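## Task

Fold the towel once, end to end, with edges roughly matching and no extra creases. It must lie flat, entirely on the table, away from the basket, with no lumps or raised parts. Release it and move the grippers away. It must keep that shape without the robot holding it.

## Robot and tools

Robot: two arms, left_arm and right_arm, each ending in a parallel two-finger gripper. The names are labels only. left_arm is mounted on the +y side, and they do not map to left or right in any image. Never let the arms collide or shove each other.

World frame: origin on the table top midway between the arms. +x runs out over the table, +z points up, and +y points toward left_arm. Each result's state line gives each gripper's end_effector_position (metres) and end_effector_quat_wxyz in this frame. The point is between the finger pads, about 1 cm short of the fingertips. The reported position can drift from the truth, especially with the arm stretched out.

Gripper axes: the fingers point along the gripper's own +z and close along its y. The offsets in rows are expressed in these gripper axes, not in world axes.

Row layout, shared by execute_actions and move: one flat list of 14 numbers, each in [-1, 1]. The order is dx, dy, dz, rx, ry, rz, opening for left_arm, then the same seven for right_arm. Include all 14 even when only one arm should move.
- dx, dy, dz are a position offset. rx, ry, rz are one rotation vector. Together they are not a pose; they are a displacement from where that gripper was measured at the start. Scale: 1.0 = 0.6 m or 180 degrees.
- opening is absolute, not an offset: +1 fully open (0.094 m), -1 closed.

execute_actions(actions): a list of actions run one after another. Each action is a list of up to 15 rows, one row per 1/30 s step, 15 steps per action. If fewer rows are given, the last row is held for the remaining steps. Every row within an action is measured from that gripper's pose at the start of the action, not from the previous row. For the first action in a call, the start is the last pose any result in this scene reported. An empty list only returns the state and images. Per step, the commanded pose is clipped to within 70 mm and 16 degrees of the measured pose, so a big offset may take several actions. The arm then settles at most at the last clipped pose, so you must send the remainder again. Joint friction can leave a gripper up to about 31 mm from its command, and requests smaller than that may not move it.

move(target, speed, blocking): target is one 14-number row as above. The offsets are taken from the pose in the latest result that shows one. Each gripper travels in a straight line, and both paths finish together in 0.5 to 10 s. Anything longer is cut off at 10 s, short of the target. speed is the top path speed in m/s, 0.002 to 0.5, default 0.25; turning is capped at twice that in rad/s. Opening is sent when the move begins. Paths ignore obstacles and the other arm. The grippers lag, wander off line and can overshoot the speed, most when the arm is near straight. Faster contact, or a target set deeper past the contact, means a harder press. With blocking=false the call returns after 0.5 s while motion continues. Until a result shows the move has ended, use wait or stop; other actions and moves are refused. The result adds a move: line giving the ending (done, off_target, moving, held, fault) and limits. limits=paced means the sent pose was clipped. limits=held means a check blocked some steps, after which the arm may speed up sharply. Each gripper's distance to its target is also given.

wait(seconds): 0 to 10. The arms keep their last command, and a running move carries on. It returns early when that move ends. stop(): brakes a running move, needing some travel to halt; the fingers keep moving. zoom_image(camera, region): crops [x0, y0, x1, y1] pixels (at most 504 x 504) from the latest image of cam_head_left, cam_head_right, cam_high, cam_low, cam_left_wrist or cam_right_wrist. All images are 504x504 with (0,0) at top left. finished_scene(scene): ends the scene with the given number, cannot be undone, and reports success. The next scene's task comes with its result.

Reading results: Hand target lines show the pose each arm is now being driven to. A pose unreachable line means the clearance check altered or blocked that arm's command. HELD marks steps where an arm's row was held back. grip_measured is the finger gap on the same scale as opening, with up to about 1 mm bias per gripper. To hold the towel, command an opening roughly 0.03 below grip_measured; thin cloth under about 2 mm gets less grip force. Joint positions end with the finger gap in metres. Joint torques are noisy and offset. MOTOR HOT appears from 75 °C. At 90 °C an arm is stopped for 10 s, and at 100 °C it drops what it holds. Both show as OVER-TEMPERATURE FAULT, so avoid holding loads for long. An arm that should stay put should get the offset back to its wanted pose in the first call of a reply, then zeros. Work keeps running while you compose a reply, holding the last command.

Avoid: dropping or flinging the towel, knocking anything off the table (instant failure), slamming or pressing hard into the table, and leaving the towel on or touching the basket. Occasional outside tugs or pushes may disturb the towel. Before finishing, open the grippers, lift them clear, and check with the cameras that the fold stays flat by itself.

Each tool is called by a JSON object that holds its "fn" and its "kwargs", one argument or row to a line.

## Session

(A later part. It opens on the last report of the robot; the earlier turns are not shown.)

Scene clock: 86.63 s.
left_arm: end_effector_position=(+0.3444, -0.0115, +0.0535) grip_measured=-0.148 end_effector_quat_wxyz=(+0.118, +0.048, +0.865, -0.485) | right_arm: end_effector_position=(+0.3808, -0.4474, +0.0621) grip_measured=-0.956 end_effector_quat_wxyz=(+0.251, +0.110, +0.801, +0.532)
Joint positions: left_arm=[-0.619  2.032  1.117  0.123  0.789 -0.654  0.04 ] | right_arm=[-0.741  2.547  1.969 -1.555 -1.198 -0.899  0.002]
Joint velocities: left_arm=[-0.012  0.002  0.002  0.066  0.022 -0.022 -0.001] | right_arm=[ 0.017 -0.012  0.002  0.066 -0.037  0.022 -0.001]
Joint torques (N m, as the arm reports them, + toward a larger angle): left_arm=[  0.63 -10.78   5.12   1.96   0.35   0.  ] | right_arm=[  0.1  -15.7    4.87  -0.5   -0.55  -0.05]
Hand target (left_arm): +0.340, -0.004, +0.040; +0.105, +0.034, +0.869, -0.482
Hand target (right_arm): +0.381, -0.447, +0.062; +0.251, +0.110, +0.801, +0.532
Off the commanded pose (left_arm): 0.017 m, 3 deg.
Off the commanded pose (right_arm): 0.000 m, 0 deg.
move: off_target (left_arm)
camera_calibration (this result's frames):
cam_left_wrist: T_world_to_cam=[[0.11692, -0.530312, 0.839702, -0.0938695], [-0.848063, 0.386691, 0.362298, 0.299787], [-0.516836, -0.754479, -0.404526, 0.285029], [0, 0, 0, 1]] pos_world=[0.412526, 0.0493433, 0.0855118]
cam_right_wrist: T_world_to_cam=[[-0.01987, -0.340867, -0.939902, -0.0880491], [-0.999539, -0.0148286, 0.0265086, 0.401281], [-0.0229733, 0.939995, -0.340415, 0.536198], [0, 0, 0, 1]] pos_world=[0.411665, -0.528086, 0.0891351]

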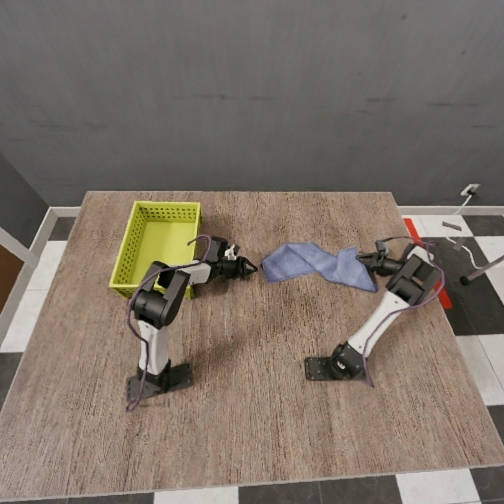

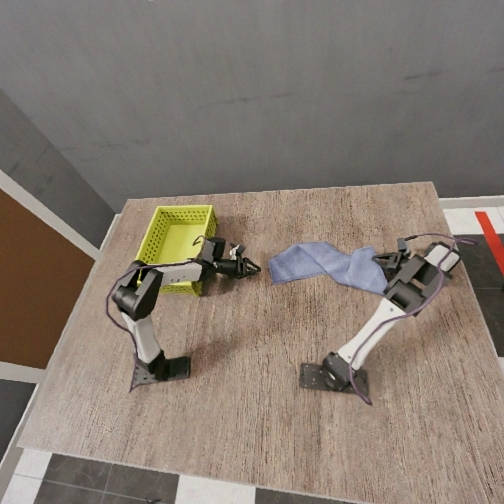

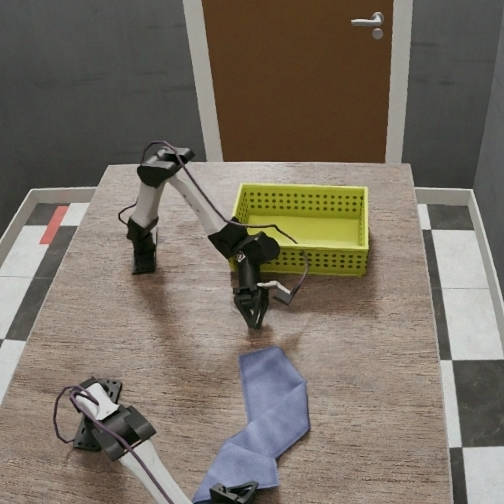

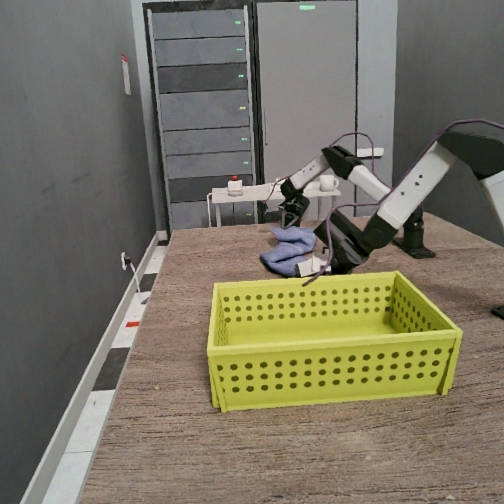

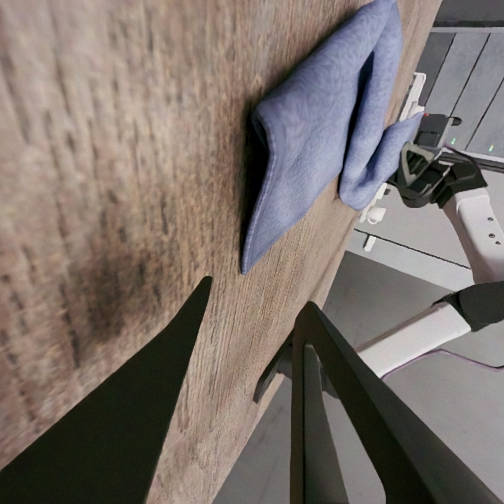

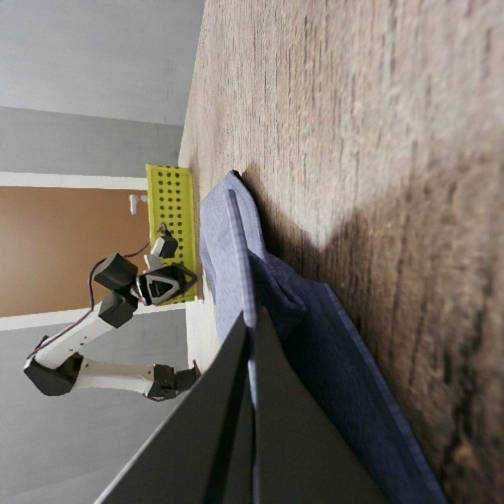

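{"fn": "move", "kwargs": {
  "target": [-0.01,0.04,0.025,0,0,0,-0.15,0,0,0,0,0,0,-1],
  "speed": 0.06
}}

{"fn": "move", "kwargs": {
  "target": [0,-0.075,0.14,0,0,0,-0.15,0,0,0,0,0,0,-1],
  "speed": 0.06
}}

Scene clock: 88.63 s.
left_arm: end_effector_position=(+0.3485, -0.0142, +0.0315) grip_measured=-0.149 end_effector_quat_wxyz=(+0.113, +0.050, +0.864, -0.488) | right_arm: end_effector_position=(+0.3808, -0.4474, +0.0621) grip_measured=-0.956 end_effector_quat_wxyz=(+0.251, +0.110, +0.801, +0.532)
Joint positions: left_arm=[-0.617  2.108  1.128  0.18   0.801 -0.649  0.04 ] | right_arm=[-0.741  2.547  1.969 -1.555 -1.198 -0.899  0.002]
Joint velocities: left_arm=[-0.012 -0.012 -0.017  0.007 -0.022 -0.081 -0.   ] | right_arm=[ 0.002  0.002 -0.012  0.037 -0.081 -0.051 -0.001]
Joint torques (N m, as the arm reports them, + toward a larger angle): left_arm=[  0.59 -10.34   8.44   1.87   0.25   0.18] | right_arm=[  0.16 -15.71   4.91  -0.5   -0.56  -0.05]
Hand target (left_arm): +0.357, -0.011, +0.027; +0.118, +0.048, +0.865, -0.485
Hand target (right_arm): +0.381, -0.447, +0.062; +0.251, +0.110, +0.801, +0.532
Off the commanded pose (left_arm): 0.010 m, 1 deg.
Off the commanded pose (right_arm): 0.000 m, 0 deg.
move: done
camera_calibration (this result's frames):
cam_left_wrist: T_world_to_cam=[[0.117497, -0.528163, 0.840975, -0.0774514], [-0.841915, 0.396131, 0.366414, 0.310158], [-0.526663, -0.751082, -0.398124, 0.279472], [0, 0, 0, 1]] pos_world=[0.417415, 0.046136, 0.0627529]
cam_right_wrist: T_world_to_cam=[[-0.01987, -0.340867, -0.939902, -0.0880491], [-0.999539, -0.0148286, 0.0265086, 0.401281], [-0.0229733, 0.939995, -0.340415, 0.536198], [0, 0, 0, 1]] pos_world=[0.411665, -0.528086, 0.0891351]

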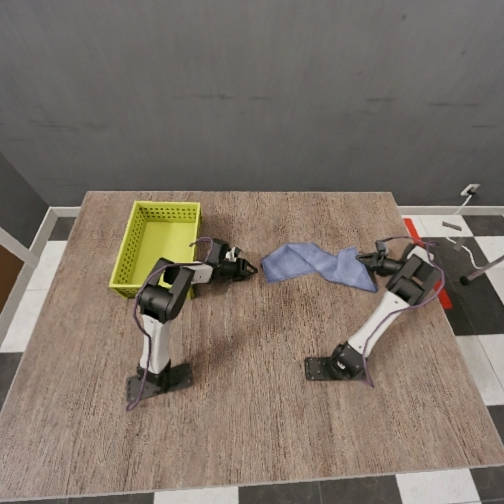

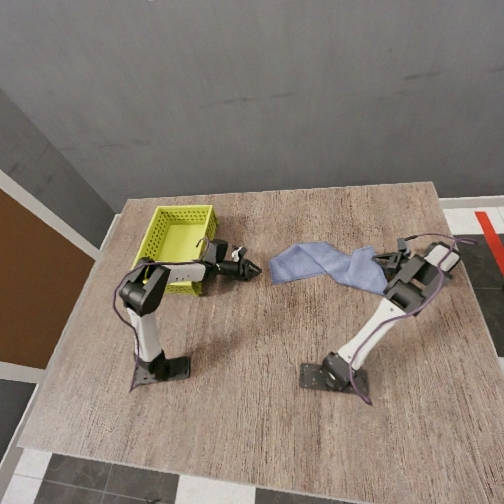

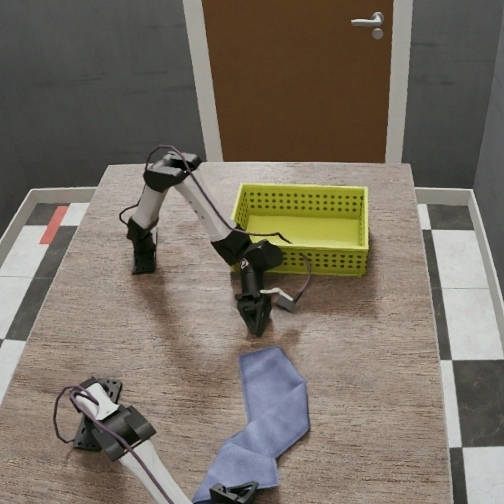

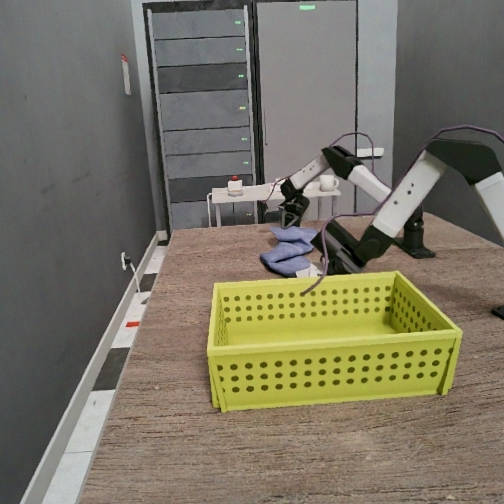

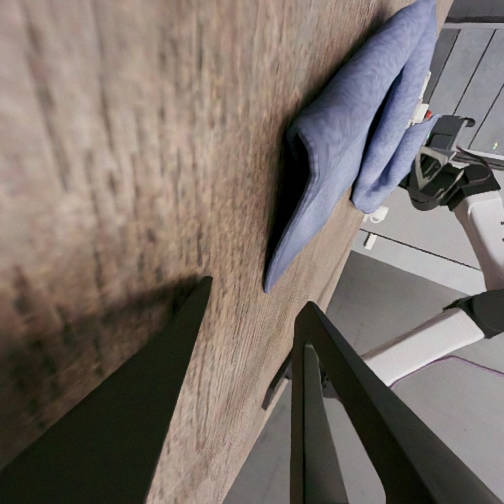

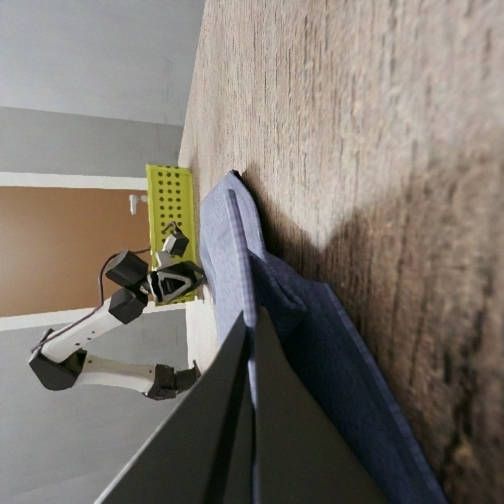

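Scene clock: 90.53 s.
left_arm: end_effector_position=(+0.3524, -0.1040, +0.0324) grip_measured=-0.149 end_effector_quat_wxyz=(+0.116, +0.054, +0.861, -0.492) | right_arm: end_effector_position=(+0.3808, -0.4474, +0.0621) grip_measured=-0.956 end_effector_quat_wxyz=(+0.251, +0.110, +0.801, +0.532)
Joint positions: left_arm=[-0.798  2.246  1.334  0.236  0.673 -0.814  0.04 ] | right_arm=[-0.741  2.547  1.969 -1.555 -1.198 -0.899  0.002]
Joint velocities: left_arm=[ 0.027 -0.002  0.002 -0.007 -0.037 -0.051 -0.001] | right_arm=[-0.002  0.007 -0.007 -0.022 -0.037 -0.066 -0.   ]
Joint torques (N m, as the arm reports them, + toward a larger angle): left_arm=[ -1.38 -11.92   8.9    2.02   0.07  -0.02] | right_arm=[  0.14 -15.69   4.85  -0.49  -0.55  -0.05]
Hand target (left_arm): +0.352, -0.109, +0.025; +0.112, +0.050, +0.865, -0.487
Hand target (right_arm): +0.381, -0.447, +0.062; +0.251, +0.110, +0.801, +0.532
Off the commanded pose (left_arm): 0.008 m, 1 deg.
Off the commanded pose (right_arm): 0.000 m, 0 deg.
move: done
camera_calibration (this result's frames):
cam_left_wrist: T_world_to_cam=[[0.107265, -0.51996, 0.847429, -0.121865], [-0.843467, 0.403656, 0.354436, 0.350427], [-0.526362, -0.752797, -0.395271, 0.214104], [0, 0, 0, 1]] pos_world=[0.421342, -0.0436402, 0.0636963]
cam_right_wrist: T_world_to_cam=[[-0.01987, -0.340867, -0.939902, -0.0880491], [-0.999539, -0.0148286, 0.0265086, 0.401281], [-0.0229733, 0.939995, -0.340415, 0.536198], [0, 0, 0, 1]] pos_world=[0.411665, -0.528086, 0.0891351]

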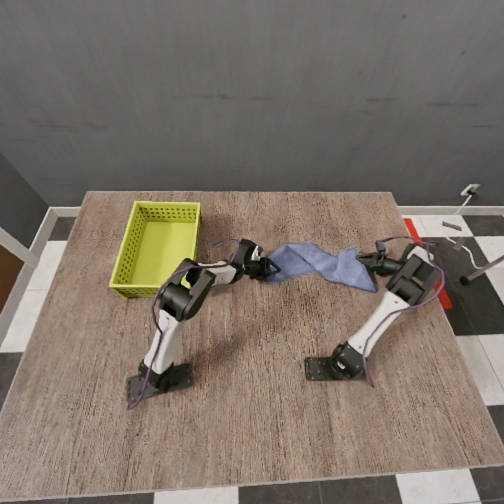

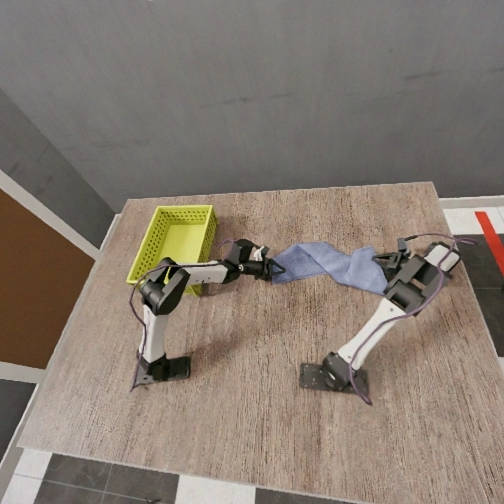

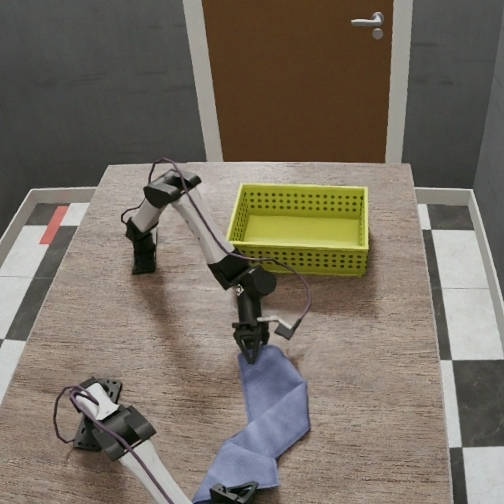

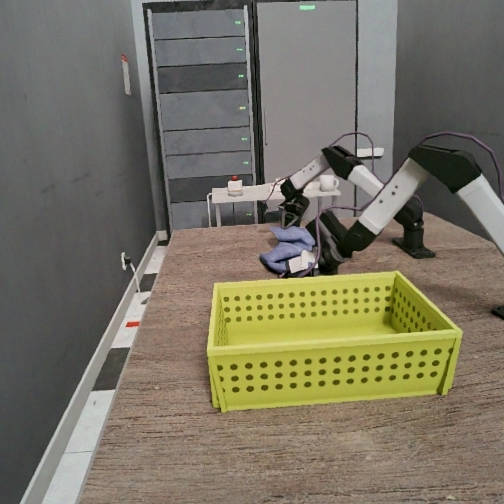

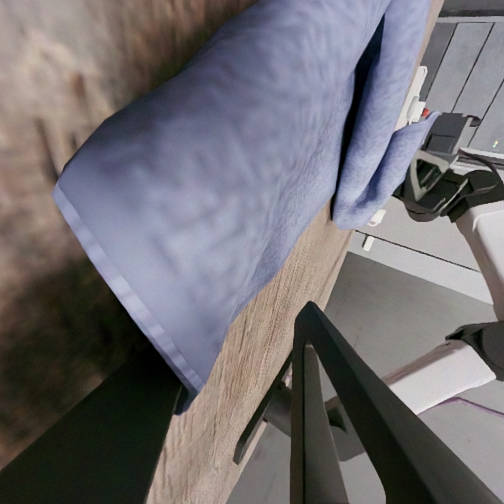

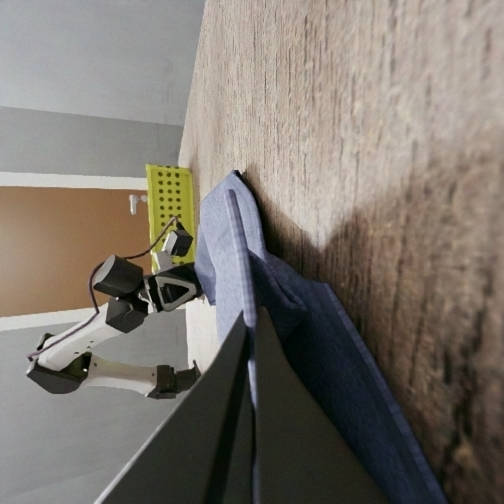

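{"fn": "move", "kwargs": {
  "target": [0,0,0,0,0,0,-1,0,0,0,0,0,0,-1]
}}

{"fn": "move", "kwargs": {
  "target": [0,-0.25,-0.33,0,0,0,-1,0,0.28,-0.17,0,0,0,-1],
  "speed": 0.12
}}

Scene clock: 92.43 s.
left_arm: end_effector_position=(+0.3525, -0.1039, +0.0324) grip_measured=-0.953 end_effector_quat_wxyz=(+0.116, +0.053, +0.861, -0.492) | right_arm: end_effector_position=(+0.3808, -0.4474, +0.0621) grip_measured=-0.956 end_effector_quat_wxyz=(+0.251, +0.110, +0.801, +0.532)
Joint positions: left_arm=[-0.798  2.246  1.334  0.236  0.672 -0.816  0.002] | right_arm=[-0.741  2.547  1.969 -1.555 -1.198 -0.899  0.002]
Joint velocities: left_arm=[ 0.002 -0.007 -0.007  0.007 -0.007 -0.066 -0.001] | right_arm=[-0.002 -0.012 -0.017 -0.037 -0.081  0.022 -0.   ]
Joint torques (N m, as the arm reports them, + toward a larger angle): left_arm=[ -0.4  -14.03   7.36   2.08   0.25   0.12] | right_arm=[  0.17 -15.68   4.89  -0.5   -0.55  -0.04]
Hand target (left_arm): +0.352, -0.104, +0.032; +0.116, +0.054, +0.861, -0.492
Hand target (right_arm): +0.381, -0.447, +0.062; +0.251, +0.110, +0.801, +0.532
Off the commanded pose (left_arm): 0.000 m, 0 deg.
Off the commanded pose (right_arm): 0.000 m, 0 deg.
move: done
camera_calibration (this result's frames):
cam_left_wrist: T_world_to_cam=[[0.109554, -0.519688, 0.847303, -0.122611], [-0.843388, 0.40251, 0.355925, 0.350278], [-0.526018, -0.753598, -0.394202, 0.213902], [0, 0, 0, 1]] pos_world=[0.421369, -0.0435142, 0.0635362]
cam_right_wrist: T_world_to_cam=[[-0.01987, -0.340867, -0.939902, -0.0880491], [-0.999539, -0.0148286, 0.0265086, 0.401281], [-0.0229733, 0.939995, -0.340415, 0.536198], [0, 0, 0, 1]] pos_world=[0.411665, -0.528086, 0.0891351]

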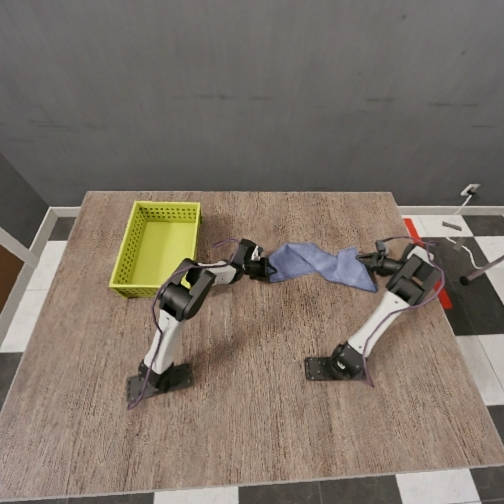

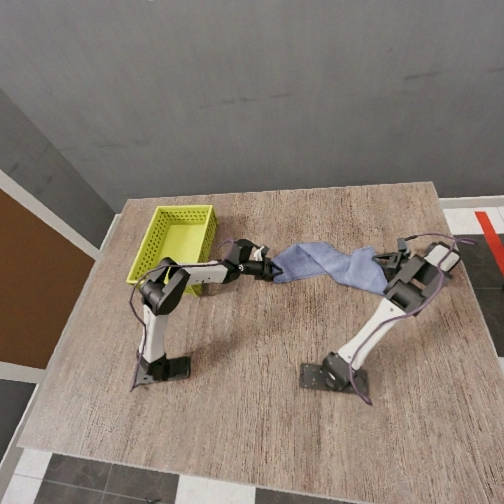

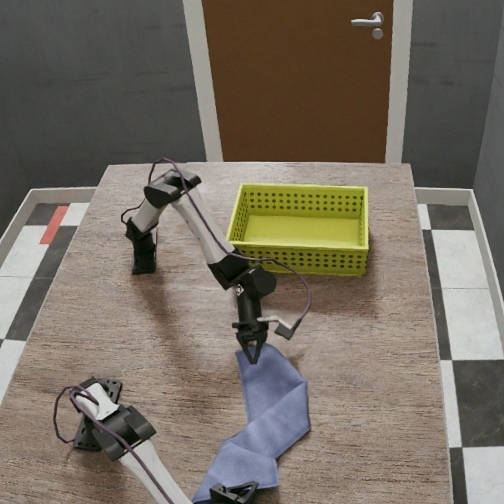

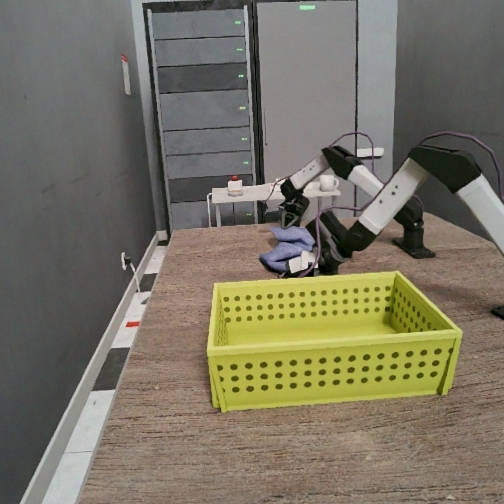

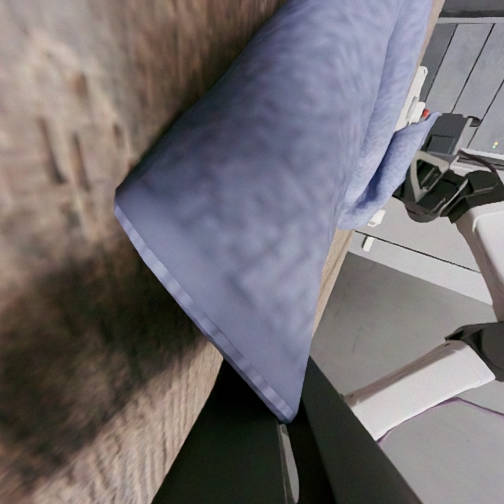

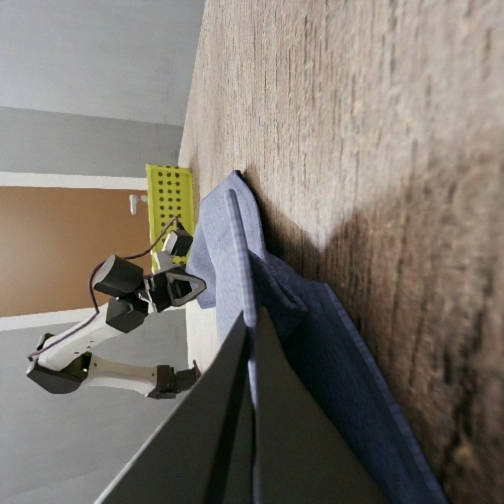

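Scene clock: 95.13 s.
left_arm: end_effector_position=(+0.2887, -0.0176, +0.2489) grip_measured=-0.953 end_effector_quat_wxyz=(+0.106, +0.052, +0.864, -0.490) | right_arm: end_effector_position=(+0.3191, -0.4604, +0.2432) grip_measured=-0.956 end_effector_quat_wxyz=(+0.340, +0.181, +0.807, +0.448)
Joint positions: left_arm=[-0.694  1.635  1.427 -0.548  0.759 -0.722  0.002] | right_arm=[-0.886  1.954  1.798 -1.562 -1.191 -0.589  0.002]
Joint velocities: left_arm=[-0.007  0.007 -0.012 -0.051 -0.007 -0.037 -0.001] | right_arm=[-0.017 -0.007 -0.007 -0.066  0.007  0.066 -0.001]
Joint torques (N m, as the arm reports them, + toward a larger angle): left_arm=[ 0.78 -9.69 10.22  1.9   0.34  0.21] | right_arm=[ -0.87 -13.54   4.16   0.05  -0.74   0.04]
Hand target (left_arm): +0.293, -0.013, +0.258; +0.116, +0.053, +0.861, -0.492
Hand target (right_arm): +0.314, -0.459, +0.247; +0.342, +0.192, +0.800, +0.455
Off the commanded pose (left_arm): 0.010 m, 1 deg.
Off the commanded pose (right_arm): 0.007 m, 16 deg; orientation clipped at the last step of the last action.
joint sent to its limit (right arm) — the command would take joint 4 (wrist pitch) past its lower limit, so that joint was sent only as far as its limit.
move: off_target (right_arm); limits=paced
camera_calibration (this result's frames):
cam_left_wrist: T_world_to_cam=[[0.121071, -0.526272, 0.841653, -0.256296], [-0.833789, 0.406179, 0.373917, 0.177416], [-0.538644, -0.747032, -0.389624, 0.333397], [0, 0, 0, 1]] pos_world=[0.358539, 0.0421141, 0.279273]
cam_right_wrist: T_world_to_cam=[[-0.0742986, -0.444685, -0.8926, 0.0345255], [-0.972071, 0.232106, -0.0347197, 0.454436], [0.222617, 0.86509, -0.449511, 0.522355], [0, 0, 0, 1]] pos_world=[0.328024, -0.542009, 0.2814]

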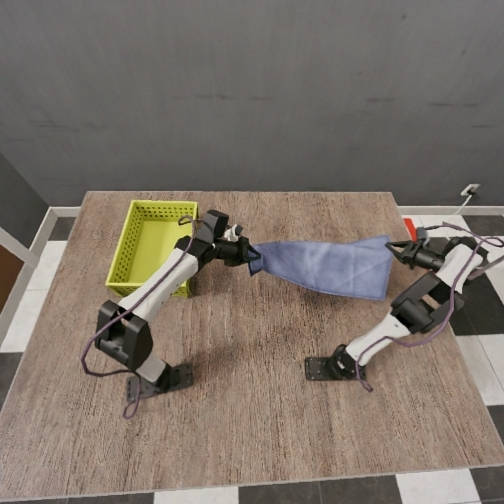

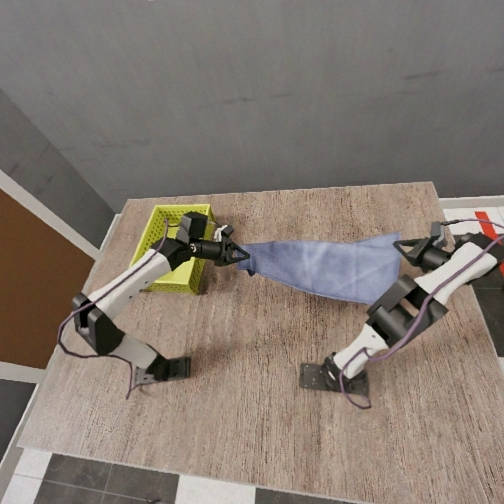

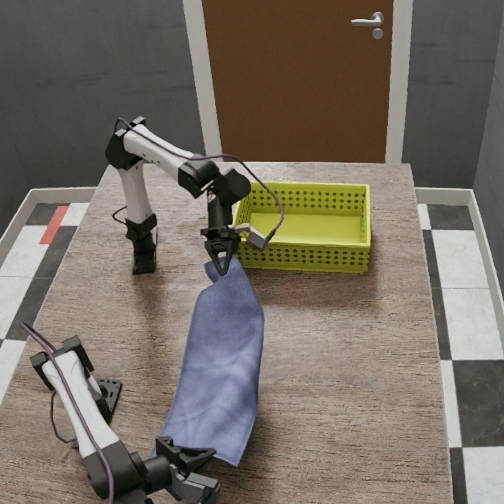

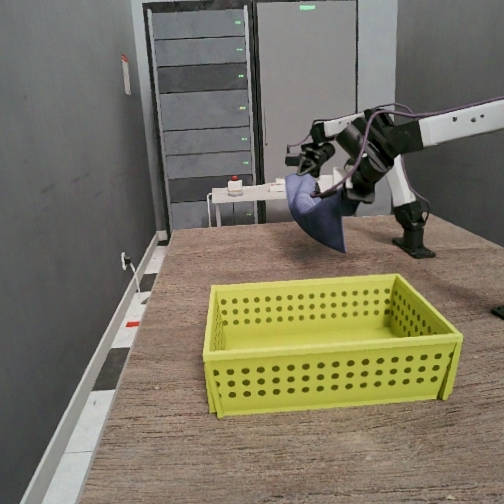

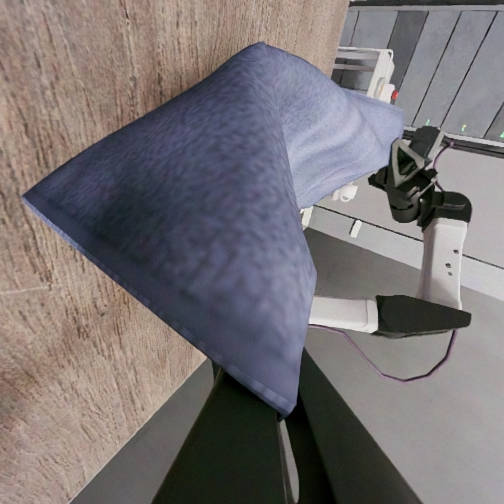

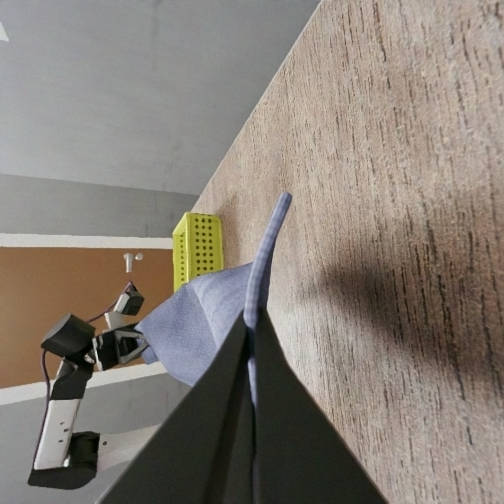

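{"fn": "move", "kwargs": {
  "target": [0.04,0.32,0.165,0,0,0,-1,-0.02,-0.263,0.29,0,0,0,-1],
  "speed": 0.08
}}

Scene clock: 103.13 s.
left_arm: end_effector_position=(+0.3173, -0.0088, +0.0444) grip_measured=-0.953 end_effector_quat_wxyz=(+0.114, +0.059, +0.860, -0.494) | right_arm: end_effector_position=(+0.4498, -0.4513, +0.0553) grip_measured=-0.956 end_effector_quat_wxyz=(+0.342, +0.181, +0.805, +0.449)
Joint positions: left_arm=[-0.634  1.992  0.988  0.226  0.806 -0.658  0.002] | right_arm=[-0.636  2.289  1.515 -0.337 -1.154  0.067  0.002]
Joint velocities: left_arm=[ 0.002 -0.017  0.002  0.037 -0.037  0.007 -0.   ] | right_arm=[-0.002 -0.012 -0.007 -0.007 -0.081 -0.095 -0.   ]
Joint torques (N m, as the arm reports them, + toward a larger angle): left_arm=[ 0.61 -9.9   4.95  1.95  0.39  0.2 ] | right_arm=[  1.02 -13.98   5.51   1.19  -0.51   0.04]
Hand target (left_arm): +0.314, -0.002, +0.033; +0.106, +0.052, +0.864, -0.490
Hand target (right_arm): +0.452, -0.447, +0.050; +0.340, +0.179, +0.806, +0.450
Off the commanded pose (left_arm): 0.012 m, 1 deg.
Off the commanded pose (right_arm): 0.007 m, 0 deg.
move: off_target (left_arm)
camera_calibration (this result's frames):
cam_left_wrist: T_world_to_cam=[[0.101033, -0.518268, 0.849229, -0.0768972], [-0.839378, 0.413825, 0.35241, 0.276959], [-0.534075, -0.74843, -0.393213, 0.274444], [0, 0, 0, 1]] pos_world=[0.386817, 0.0509363, 0.075615]
cam_right_wrist: T_world_to_cam=[[-0.0728301, -0.441444, -0.894328, -0.118492], [-0.971386, 0.23465, -0.0367188, 0.573772], [0.226063, 0.866064, -0.445902, 0.399555], [0, 0, 0, 1]] pos_world=[0.458399, -0.532983, 0.0932606]

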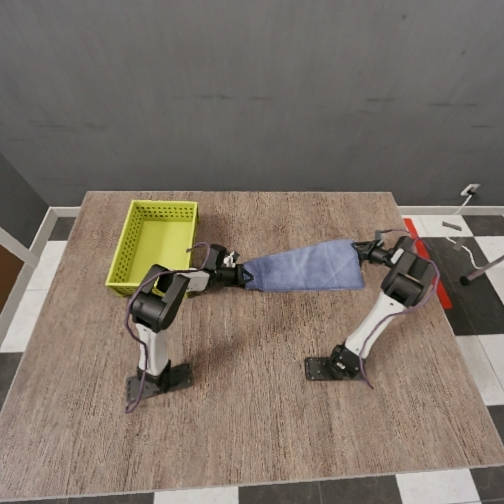

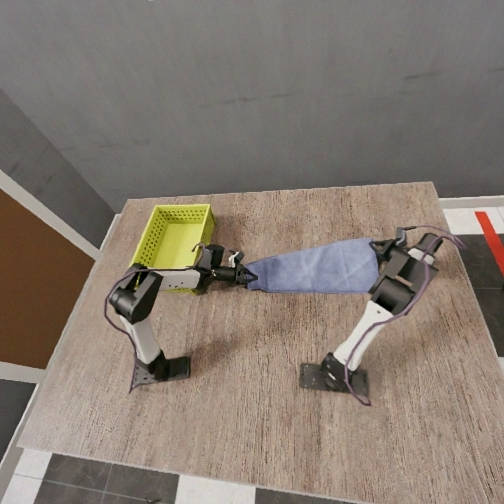

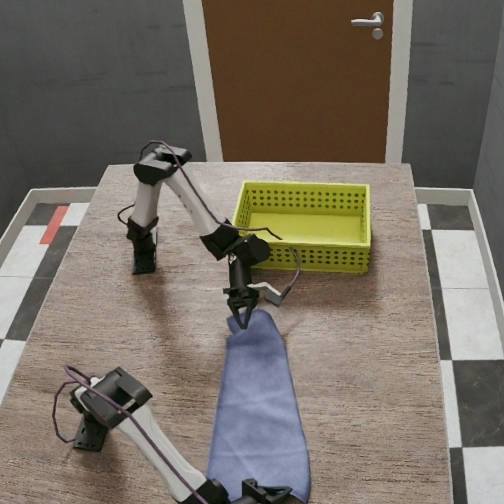

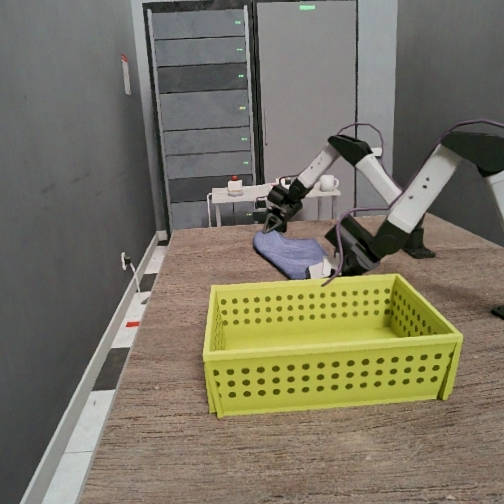

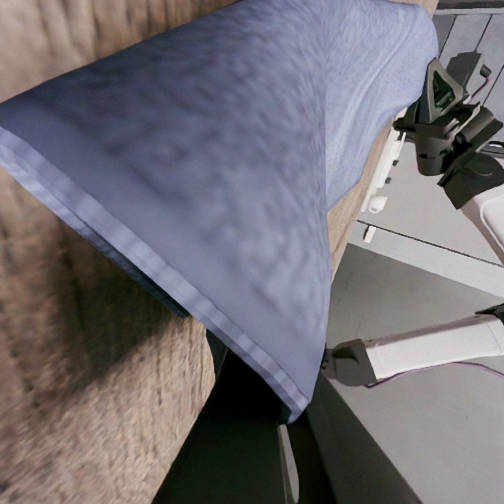

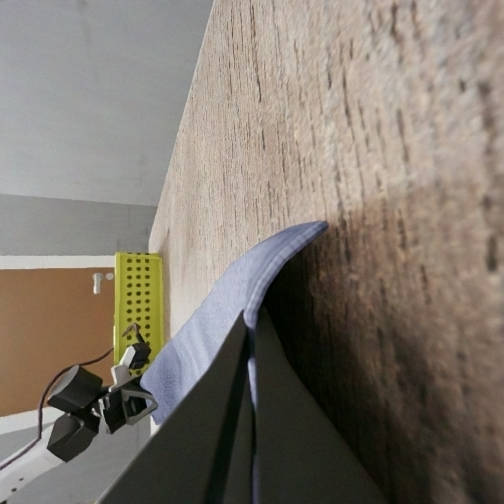

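{"fn": "move", "kwargs": {
  "target": [0.13,-0.06,-0.04,0,0,0,-1,0,0,0,0,0,0,-1],
  "speed": 0.06
}}

{"fn": "zoom_image", "kwargs": {
  "camera": "cam_head_left",
  "region": [220, 220, 400, 320]
}}

Scene clock: 107.33 s.
left_arm: end_effector_position=(+0.2397, -0.0108, +0.0734) grip_measured=-0.953 end_effector_quat_wxyz=(+0.120, +0.062, +0.857, -0.497) | right_arm: end_effector_position=(+0.4500, -0.4514, +0.0555) grip_measured=-0.956 end_effector_quat_wxyz=(+0.342, +0.182, +0.805, +0.449)
Joint positions: left_arm=[-0.752  1.699  0.702  0.312  0.719 -0.767  0.002] | right_arm=[-0.636  2.289  1.515 -0.335 -1.154  0.069  0.002]
Joint velocities: left_arm=[ 0.012 -0.002 -0.007  0.051 -0.022 -0.066  0.   ] | right_arm=[-0.012 -0.002  0.007  0.051 -0.007  0.007 -0.001]
Joint torques (N m, as the arm reports them, + toward a larger angle): left_arm=[-1.44 -9.34  4.82  2.08  0.23 -0.01] | right_arm=[  0.2  -14.98   5.76   1.    -0.57  -0.07]
Hand target (left_arm): +0.231, -0.009, +0.068; +0.113, +0.059, +0.860, -0.494
Hand target (right_arm): +0.450, -0.451, +0.055; +0.342, +0.181, +0.805, +0.449
Off the commanded pose (left_arm): 0.012 m, 1 deg.
Off the commanded pose (right_arm): 0.000 m, 0 deg.
move: off_target (left_arm)
camera_calibration (this result's frames):
cam_left_wrist: T_world_to_cam=[[0.0878456, -0.510903, 0.855138, -0.0918782], [-0.843846, 0.418017, 0.33643, 0.204715], [-0.529346, -0.751159, -0.394403, 0.241774], [0, 0, 0, 1]] pos_world=[0.3088, 0.0490954, 0.105053]
cam_right_wrist: T_world_to_cam=[[-0.0725637, -0.441461, -0.894342, -0.118552], [-0.9712, 0.235318, -0.037357, 0.574297], [0.226947, 0.865874, -0.445822, 0.399241], [0, 0, 0, 1]] pos_world=[0.458548, -0.533171, 0.0934182]

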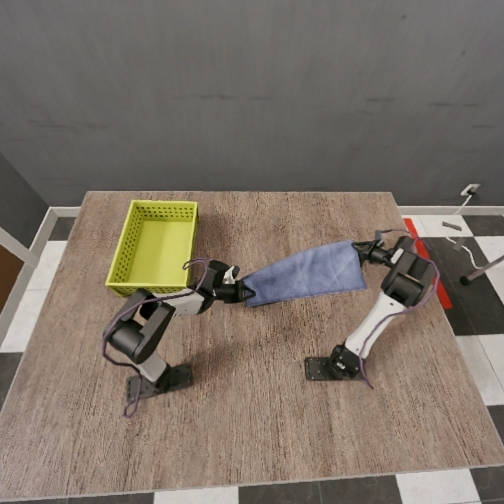

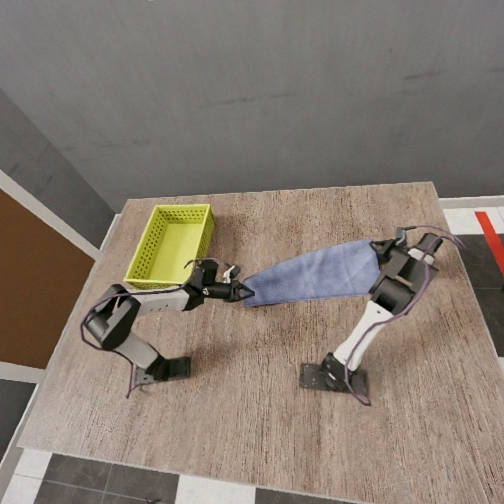

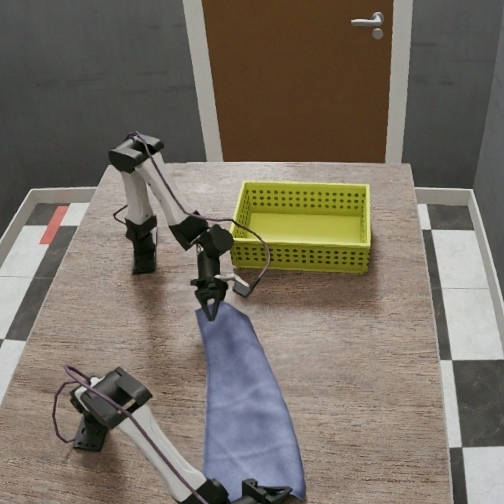

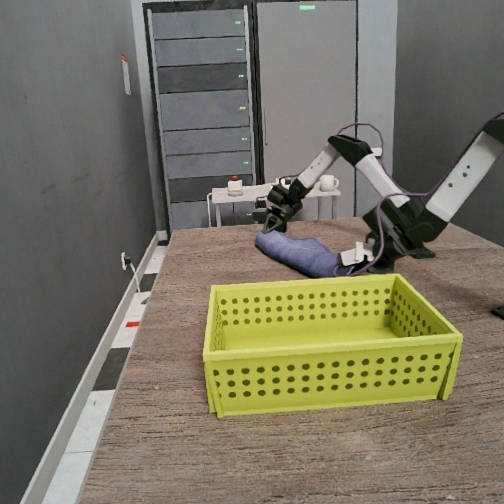

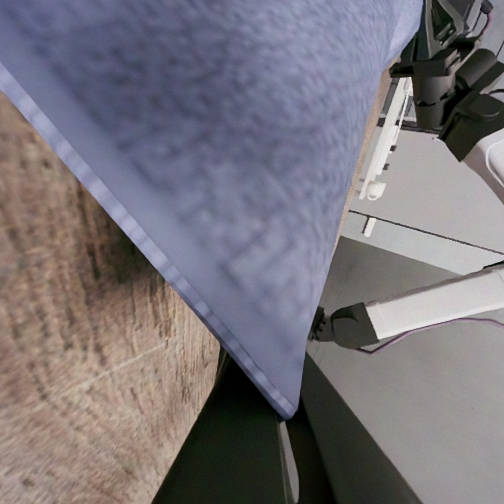

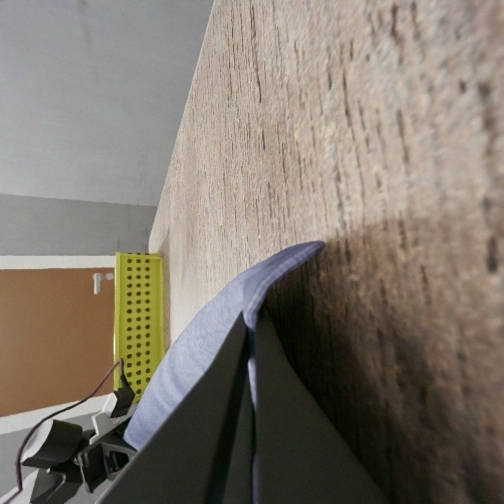

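Region (220, 220, 400, 320) of cam_head_left's 504x504 image, scaled by 2.800, with more detail than that image has.

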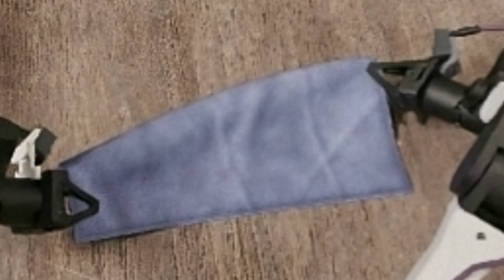

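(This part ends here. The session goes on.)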